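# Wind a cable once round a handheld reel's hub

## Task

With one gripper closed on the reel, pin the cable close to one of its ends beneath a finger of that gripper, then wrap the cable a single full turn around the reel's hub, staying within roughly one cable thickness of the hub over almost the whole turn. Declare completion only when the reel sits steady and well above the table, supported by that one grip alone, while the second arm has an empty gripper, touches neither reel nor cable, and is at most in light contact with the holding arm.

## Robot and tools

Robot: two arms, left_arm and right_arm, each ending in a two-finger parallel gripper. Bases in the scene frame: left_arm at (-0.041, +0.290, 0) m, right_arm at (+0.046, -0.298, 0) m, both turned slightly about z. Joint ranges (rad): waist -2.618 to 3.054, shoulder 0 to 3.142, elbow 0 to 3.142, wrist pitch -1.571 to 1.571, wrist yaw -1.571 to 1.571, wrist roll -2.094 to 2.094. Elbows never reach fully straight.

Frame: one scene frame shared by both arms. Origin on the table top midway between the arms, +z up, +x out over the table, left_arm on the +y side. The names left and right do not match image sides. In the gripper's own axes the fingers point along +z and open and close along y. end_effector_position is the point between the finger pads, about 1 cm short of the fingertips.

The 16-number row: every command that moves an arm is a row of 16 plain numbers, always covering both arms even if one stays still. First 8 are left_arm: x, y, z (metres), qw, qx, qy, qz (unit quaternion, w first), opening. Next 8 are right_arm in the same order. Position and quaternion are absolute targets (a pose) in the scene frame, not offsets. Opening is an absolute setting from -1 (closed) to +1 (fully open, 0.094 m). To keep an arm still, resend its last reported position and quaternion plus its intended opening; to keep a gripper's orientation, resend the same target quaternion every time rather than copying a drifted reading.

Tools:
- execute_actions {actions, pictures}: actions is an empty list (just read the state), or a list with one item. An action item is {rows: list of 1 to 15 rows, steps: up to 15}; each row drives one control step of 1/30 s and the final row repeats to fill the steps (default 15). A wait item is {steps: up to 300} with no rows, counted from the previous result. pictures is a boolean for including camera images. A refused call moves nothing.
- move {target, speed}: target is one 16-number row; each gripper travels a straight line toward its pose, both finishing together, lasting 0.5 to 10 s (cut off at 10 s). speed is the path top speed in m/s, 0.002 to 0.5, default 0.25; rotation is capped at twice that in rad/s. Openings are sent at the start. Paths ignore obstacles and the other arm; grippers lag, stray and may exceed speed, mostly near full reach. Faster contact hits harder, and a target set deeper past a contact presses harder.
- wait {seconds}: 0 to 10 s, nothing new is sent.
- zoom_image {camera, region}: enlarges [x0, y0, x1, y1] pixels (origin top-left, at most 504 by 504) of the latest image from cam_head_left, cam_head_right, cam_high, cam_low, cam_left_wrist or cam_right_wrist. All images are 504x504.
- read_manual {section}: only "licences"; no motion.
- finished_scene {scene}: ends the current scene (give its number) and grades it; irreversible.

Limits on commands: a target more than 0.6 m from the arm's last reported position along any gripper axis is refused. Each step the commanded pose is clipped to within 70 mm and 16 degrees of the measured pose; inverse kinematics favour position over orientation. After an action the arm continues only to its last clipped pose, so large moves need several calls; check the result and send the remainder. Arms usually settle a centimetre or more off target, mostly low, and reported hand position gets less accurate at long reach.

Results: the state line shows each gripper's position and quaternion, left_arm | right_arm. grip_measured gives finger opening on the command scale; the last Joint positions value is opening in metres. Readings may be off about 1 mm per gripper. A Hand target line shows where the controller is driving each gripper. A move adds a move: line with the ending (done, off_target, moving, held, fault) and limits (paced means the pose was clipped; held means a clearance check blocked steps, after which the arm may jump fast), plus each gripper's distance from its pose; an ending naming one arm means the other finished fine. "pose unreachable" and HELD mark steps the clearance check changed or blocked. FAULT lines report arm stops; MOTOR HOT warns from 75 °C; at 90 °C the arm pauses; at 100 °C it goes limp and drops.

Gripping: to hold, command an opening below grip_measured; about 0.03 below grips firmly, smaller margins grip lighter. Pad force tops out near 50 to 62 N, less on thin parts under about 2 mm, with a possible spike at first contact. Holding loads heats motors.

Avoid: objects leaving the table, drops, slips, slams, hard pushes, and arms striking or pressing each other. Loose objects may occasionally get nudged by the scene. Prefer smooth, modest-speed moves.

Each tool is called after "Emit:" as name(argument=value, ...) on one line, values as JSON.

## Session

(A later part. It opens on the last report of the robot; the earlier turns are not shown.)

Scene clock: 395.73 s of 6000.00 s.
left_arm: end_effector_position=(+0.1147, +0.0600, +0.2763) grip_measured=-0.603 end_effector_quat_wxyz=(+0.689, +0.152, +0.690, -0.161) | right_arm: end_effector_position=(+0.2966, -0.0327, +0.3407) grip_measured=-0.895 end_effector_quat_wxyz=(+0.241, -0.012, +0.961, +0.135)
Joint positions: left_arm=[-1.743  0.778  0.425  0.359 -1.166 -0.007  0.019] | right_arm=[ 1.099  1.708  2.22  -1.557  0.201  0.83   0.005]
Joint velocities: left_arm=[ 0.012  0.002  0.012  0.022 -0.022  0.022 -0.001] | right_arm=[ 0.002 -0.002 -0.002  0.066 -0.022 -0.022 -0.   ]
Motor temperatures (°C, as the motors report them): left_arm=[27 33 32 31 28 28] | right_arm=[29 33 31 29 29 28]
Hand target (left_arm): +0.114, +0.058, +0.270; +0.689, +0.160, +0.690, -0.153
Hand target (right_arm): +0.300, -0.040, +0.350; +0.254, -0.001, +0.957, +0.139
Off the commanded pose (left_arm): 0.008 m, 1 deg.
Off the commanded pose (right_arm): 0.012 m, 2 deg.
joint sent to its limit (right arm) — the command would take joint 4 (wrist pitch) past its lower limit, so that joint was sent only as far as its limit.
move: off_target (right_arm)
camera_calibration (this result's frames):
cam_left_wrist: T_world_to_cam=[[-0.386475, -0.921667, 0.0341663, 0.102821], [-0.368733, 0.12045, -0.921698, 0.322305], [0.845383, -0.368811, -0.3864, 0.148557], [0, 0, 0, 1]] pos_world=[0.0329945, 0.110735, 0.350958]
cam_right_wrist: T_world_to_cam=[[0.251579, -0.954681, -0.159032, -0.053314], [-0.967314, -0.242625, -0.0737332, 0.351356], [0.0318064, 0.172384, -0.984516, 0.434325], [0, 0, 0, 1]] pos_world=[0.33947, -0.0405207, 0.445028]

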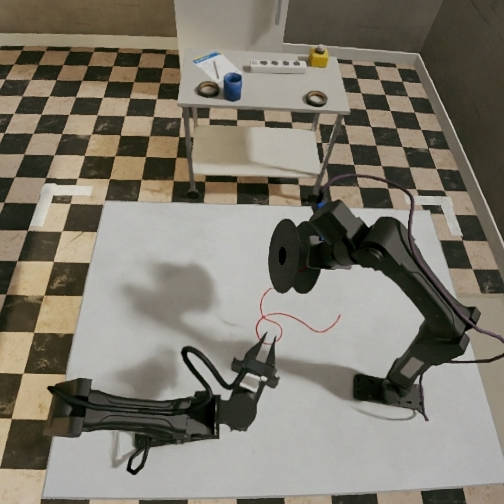

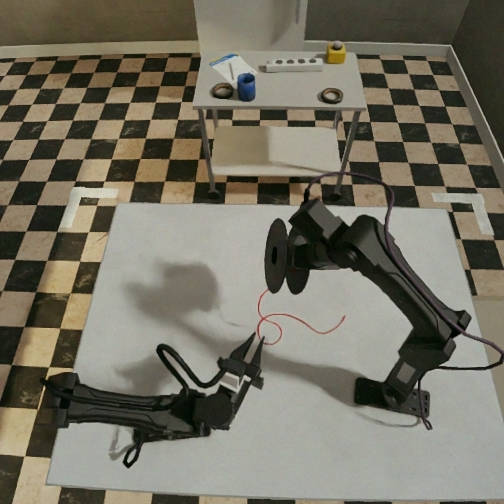

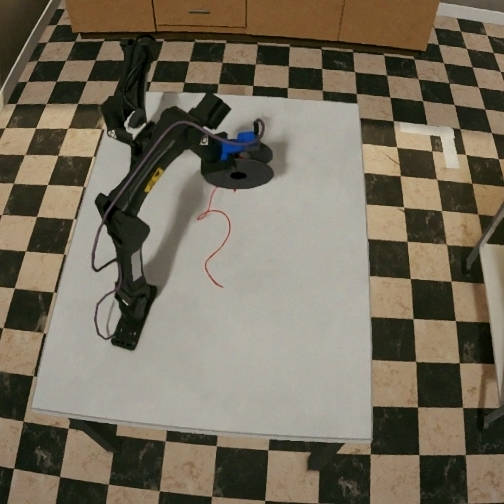

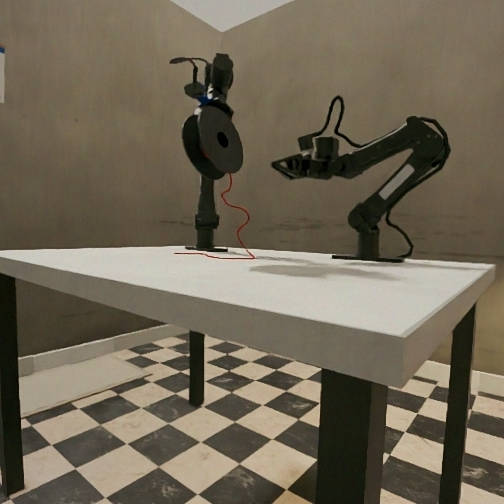

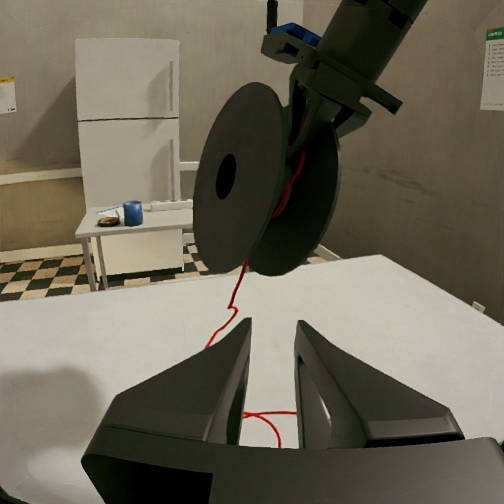

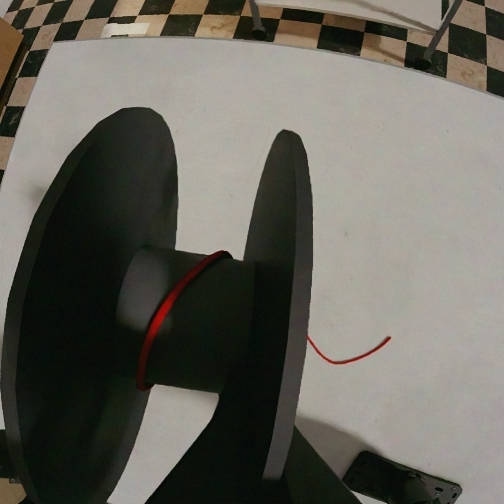

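Emit:
move(target=[0.15,0.33,0.25,0.5,0,0.866,0,-0.6,0.30,-0.04,0.35,0.25,0,0.96,0.135,-1])

Emit:
move(target=[0.15,0.33,0.25,0.5,0,0.866,0,-0.6,0.15,0.03,0.37,0.06,0,0.97,0.24,-1], speed=0.1)

Scene clock: 403.03 s of 6000.00 s.
left_arm: end_effector_position=(+0.1564, +0.3319, +0.2424) grip_measured=-0.603 end_effector_quat_wxyz=(+0.499, -0.007, +0.866, -0.001) | right_arm: end_effector_position=(+0.2966, -0.0327, +0.3407) grip_measured=-0.895 end_effector_quat_wxyz=(+0.241, -0.012, +0.961, +0.135)
Joint positions: left_arm=[ 0.617  0.499  0.802 -0.969  0.623  0.419  0.019] | right_arm=[ 1.099  1.708  2.22  -1.557  0.201  0.83   0.005]
Joint velocities: left_arm=[ 0.002  0.002  0.002 -0.051 -0.007  0.037 -0.001] | right_arm=[ 0.027 -0.017 -0.007 -0.051 -0.037  0.022 -0.   ]
Motor temperatures (°C, as the motors report them): left_arm=[27 33 32 32 28 28] | right_arm=[29 33 31 29 29 28]
Hand target (left_arm): +0.157, +0.331, +0.251; +0.502, -0.005, +0.865, -0.002
Hand target (right_arm): +0.300, -0.040, +0.350; +0.254, -0.000, +0.957, +0.139
Off the commanded pose (left_arm): 0.010 m, 1 deg.
Off the commanded pose (right_arm): 0.012 m, 2 deg.
joint sent to its limit (right arm) — the command would take joint 4 (wrist pitch) past its lower limit, so that joint was sent only as far as its limit.
move: off_target (right_arm); limits=paced
camera_calibration (this result's frames):
cam_left_wrist: T_world_to_cam=[[0.0654385, -0.997852, 0.0030989, 0.332812], [-0.79619, -0.0540852, -0.602624, 0.321055], [0.601497, 0.0369675, -0.798019, 0.203717], [0, 0, 0, 1]] pos_world=[0.111307, 0.341931, 0.355014]
cam_right_wrist: T_world_to_cam=[[0.251579, -0.954681, -0.159032, -0.053314], [-0.967314, -0.242625, -0.0737332, 0.351356], [0.0318064, 0.172384, -0.984516, 0.434325], [0, 0, 0, 1]] pos_world=[0.33947, -0.0405207, 0.445028]

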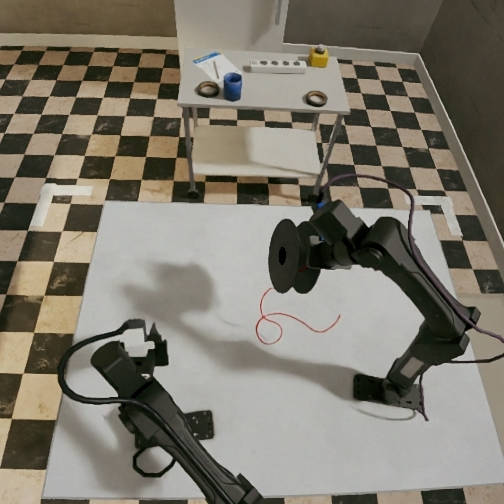

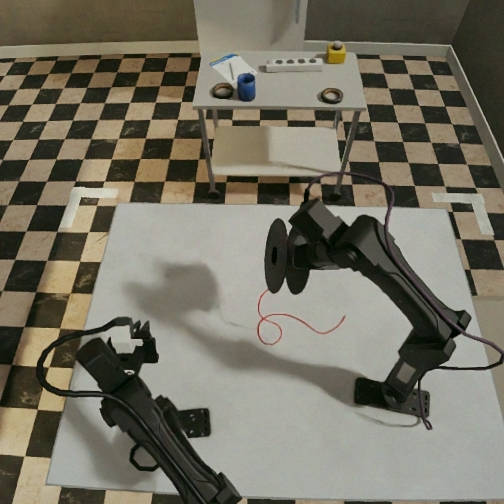

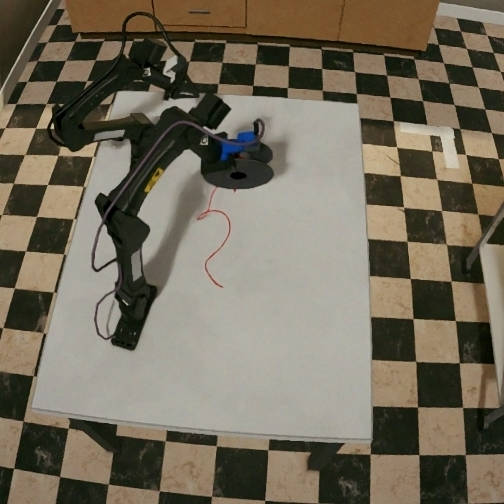

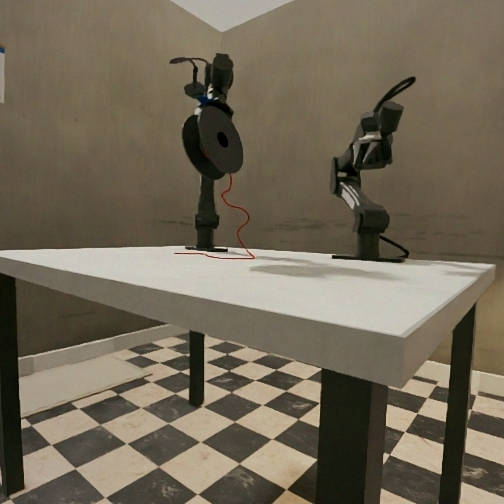

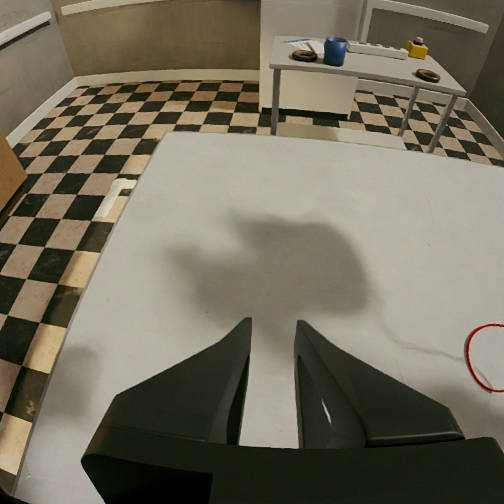

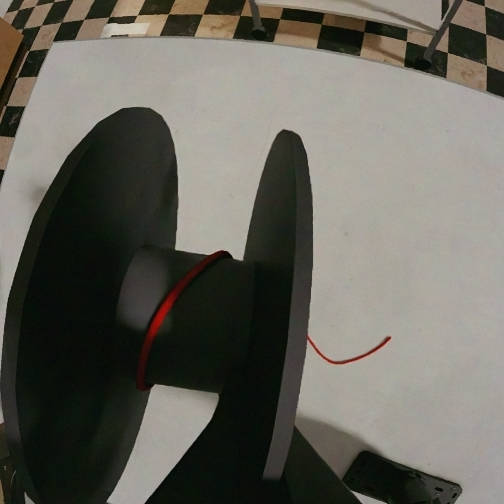

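Scene clock: 405.57 s of 6000.00 s.
left_arm: end_effector_position=(+0.1509, +0.3313, +0.2370) grip_measured=-0.603 end_effector_quat_wxyz=(+0.492, -0.005, +0.871, -0.004) | right_arm: end_effector_position=(+0.1558, +0.0335, +0.3535) grip_measured=-0.895 end_effector_quat_wxyz=(+0.073, +0.003, +0.959, +0.273)
Joint positions: left_arm=[ 0.673  0.499  0.802 -1.02   0.665  0.479  0.019] | right_arm=[ 1.417  1.642  2.199 -1.557 -0.041  1.247  0.005]
Joint velocities: left_arm=[ 0.002 -0.007  0.007 -0.007  0.037  0.037 -0.   ] | right_arm=[-0.017  0.017 -0.002 -0.066 -0.007  0.051 -0.001]
Motor temperatures (°C, as the motors report them): left_arm=[27 33 32 32 28 28] | right_arm=[29 33 31 29 29 28]
Hand target (left_arm): +0.150, +0.330, +0.250; +0.500, -0.000, +0.866, +0.001
Hand target (right_arm): +0.150, +0.029, +0.369; +0.075, +0.001, +0.952, +0.296
Off the commanded pose (left_arm): 0.013 m, 1 deg.
Off the commanded pose (right_arm): 0.018 m, 4 deg.
joint sent to its limit (right arm) — the command would take joint 4 (wrist pitch) past its lower limit, so that joint was sent only as far as its limit.
move: off_target (left_arm, right_arm)
camera_calibration (this result's frames):
cam_left_wrist: T_world_to_cam=[[0.0589454, -0.998248, 0.005136, 0.333232], [-0.806875, -0.0506731, -0.588545, 0.310531], [0.587774, 0.0305479, -0.808448, 0.209424], [0, 0, 0, 1]] pos_world=[0.107823, 0.341986, 0.350359]
cam_right_wrist: T_world_to_cam=[[0.218792, -0.846705, -0.484996, 0.164018], [-0.927643, -0.334661, 0.165772, 0.144351], [-0.302669, 0.413633, -0.858661, 0.439548], [0, 0, 0, 1]] pos_world=[0.231058, 0.00537201, 0.433041]

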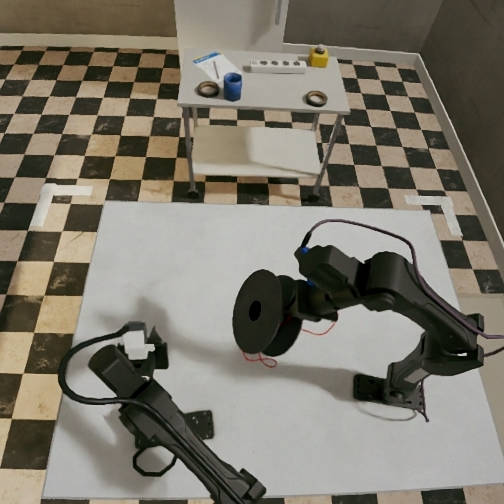

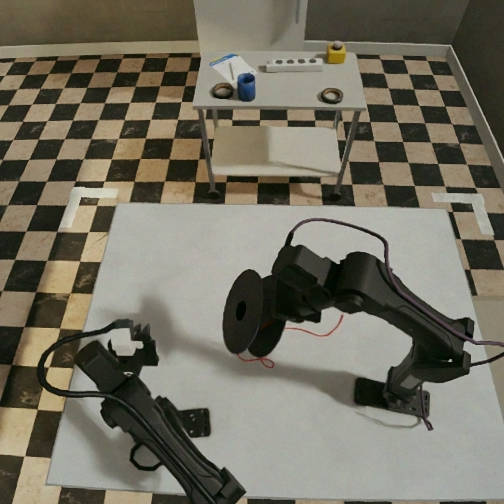

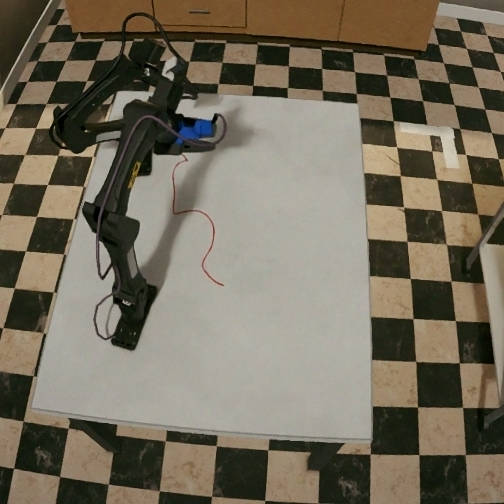

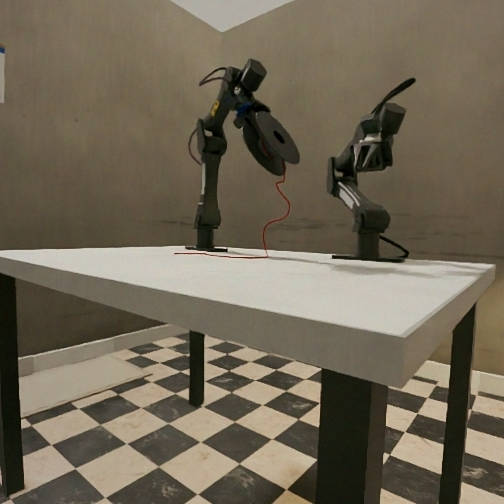

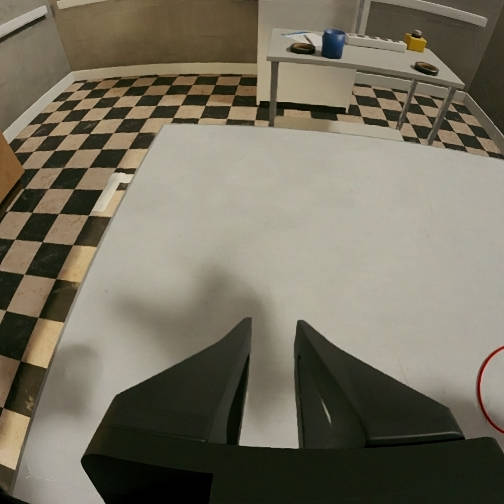

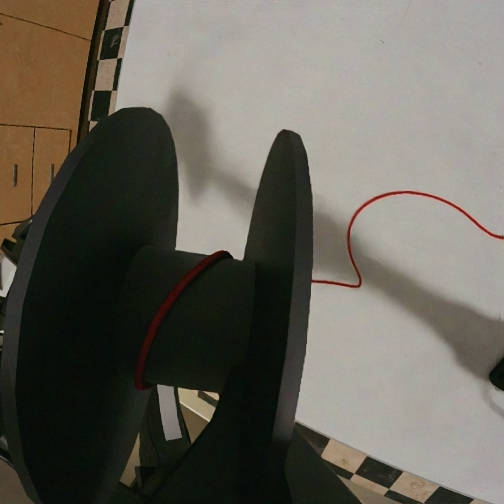

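Emit:
zoom_image(camera="cam_low", region=[225,90,325,190])

Emit:
zoom_image(camera="cam_head_right", region=[210,270,310,370])

Region (225, 90, 325, 190) of cam_low's 504x504 image, scaled by 5.040, with more detail than that image has.

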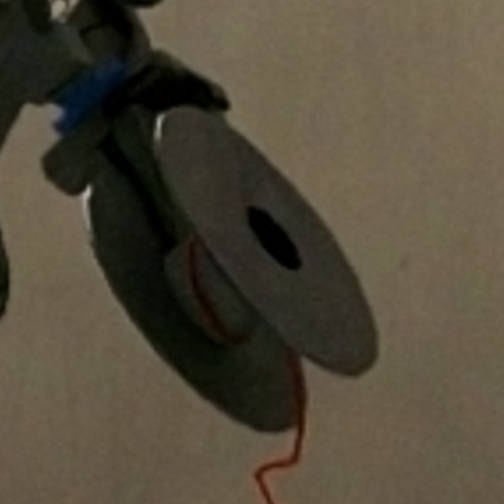

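Region (210, 270, 310, 370) of cam_head_right's 504x504 image, scaled by 5.040, with more detail than that image has.

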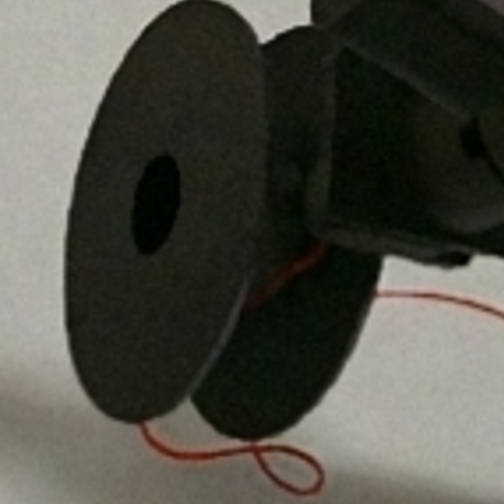

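Emit:
finished_scene(scene=1)

The scene is finished: the task was done.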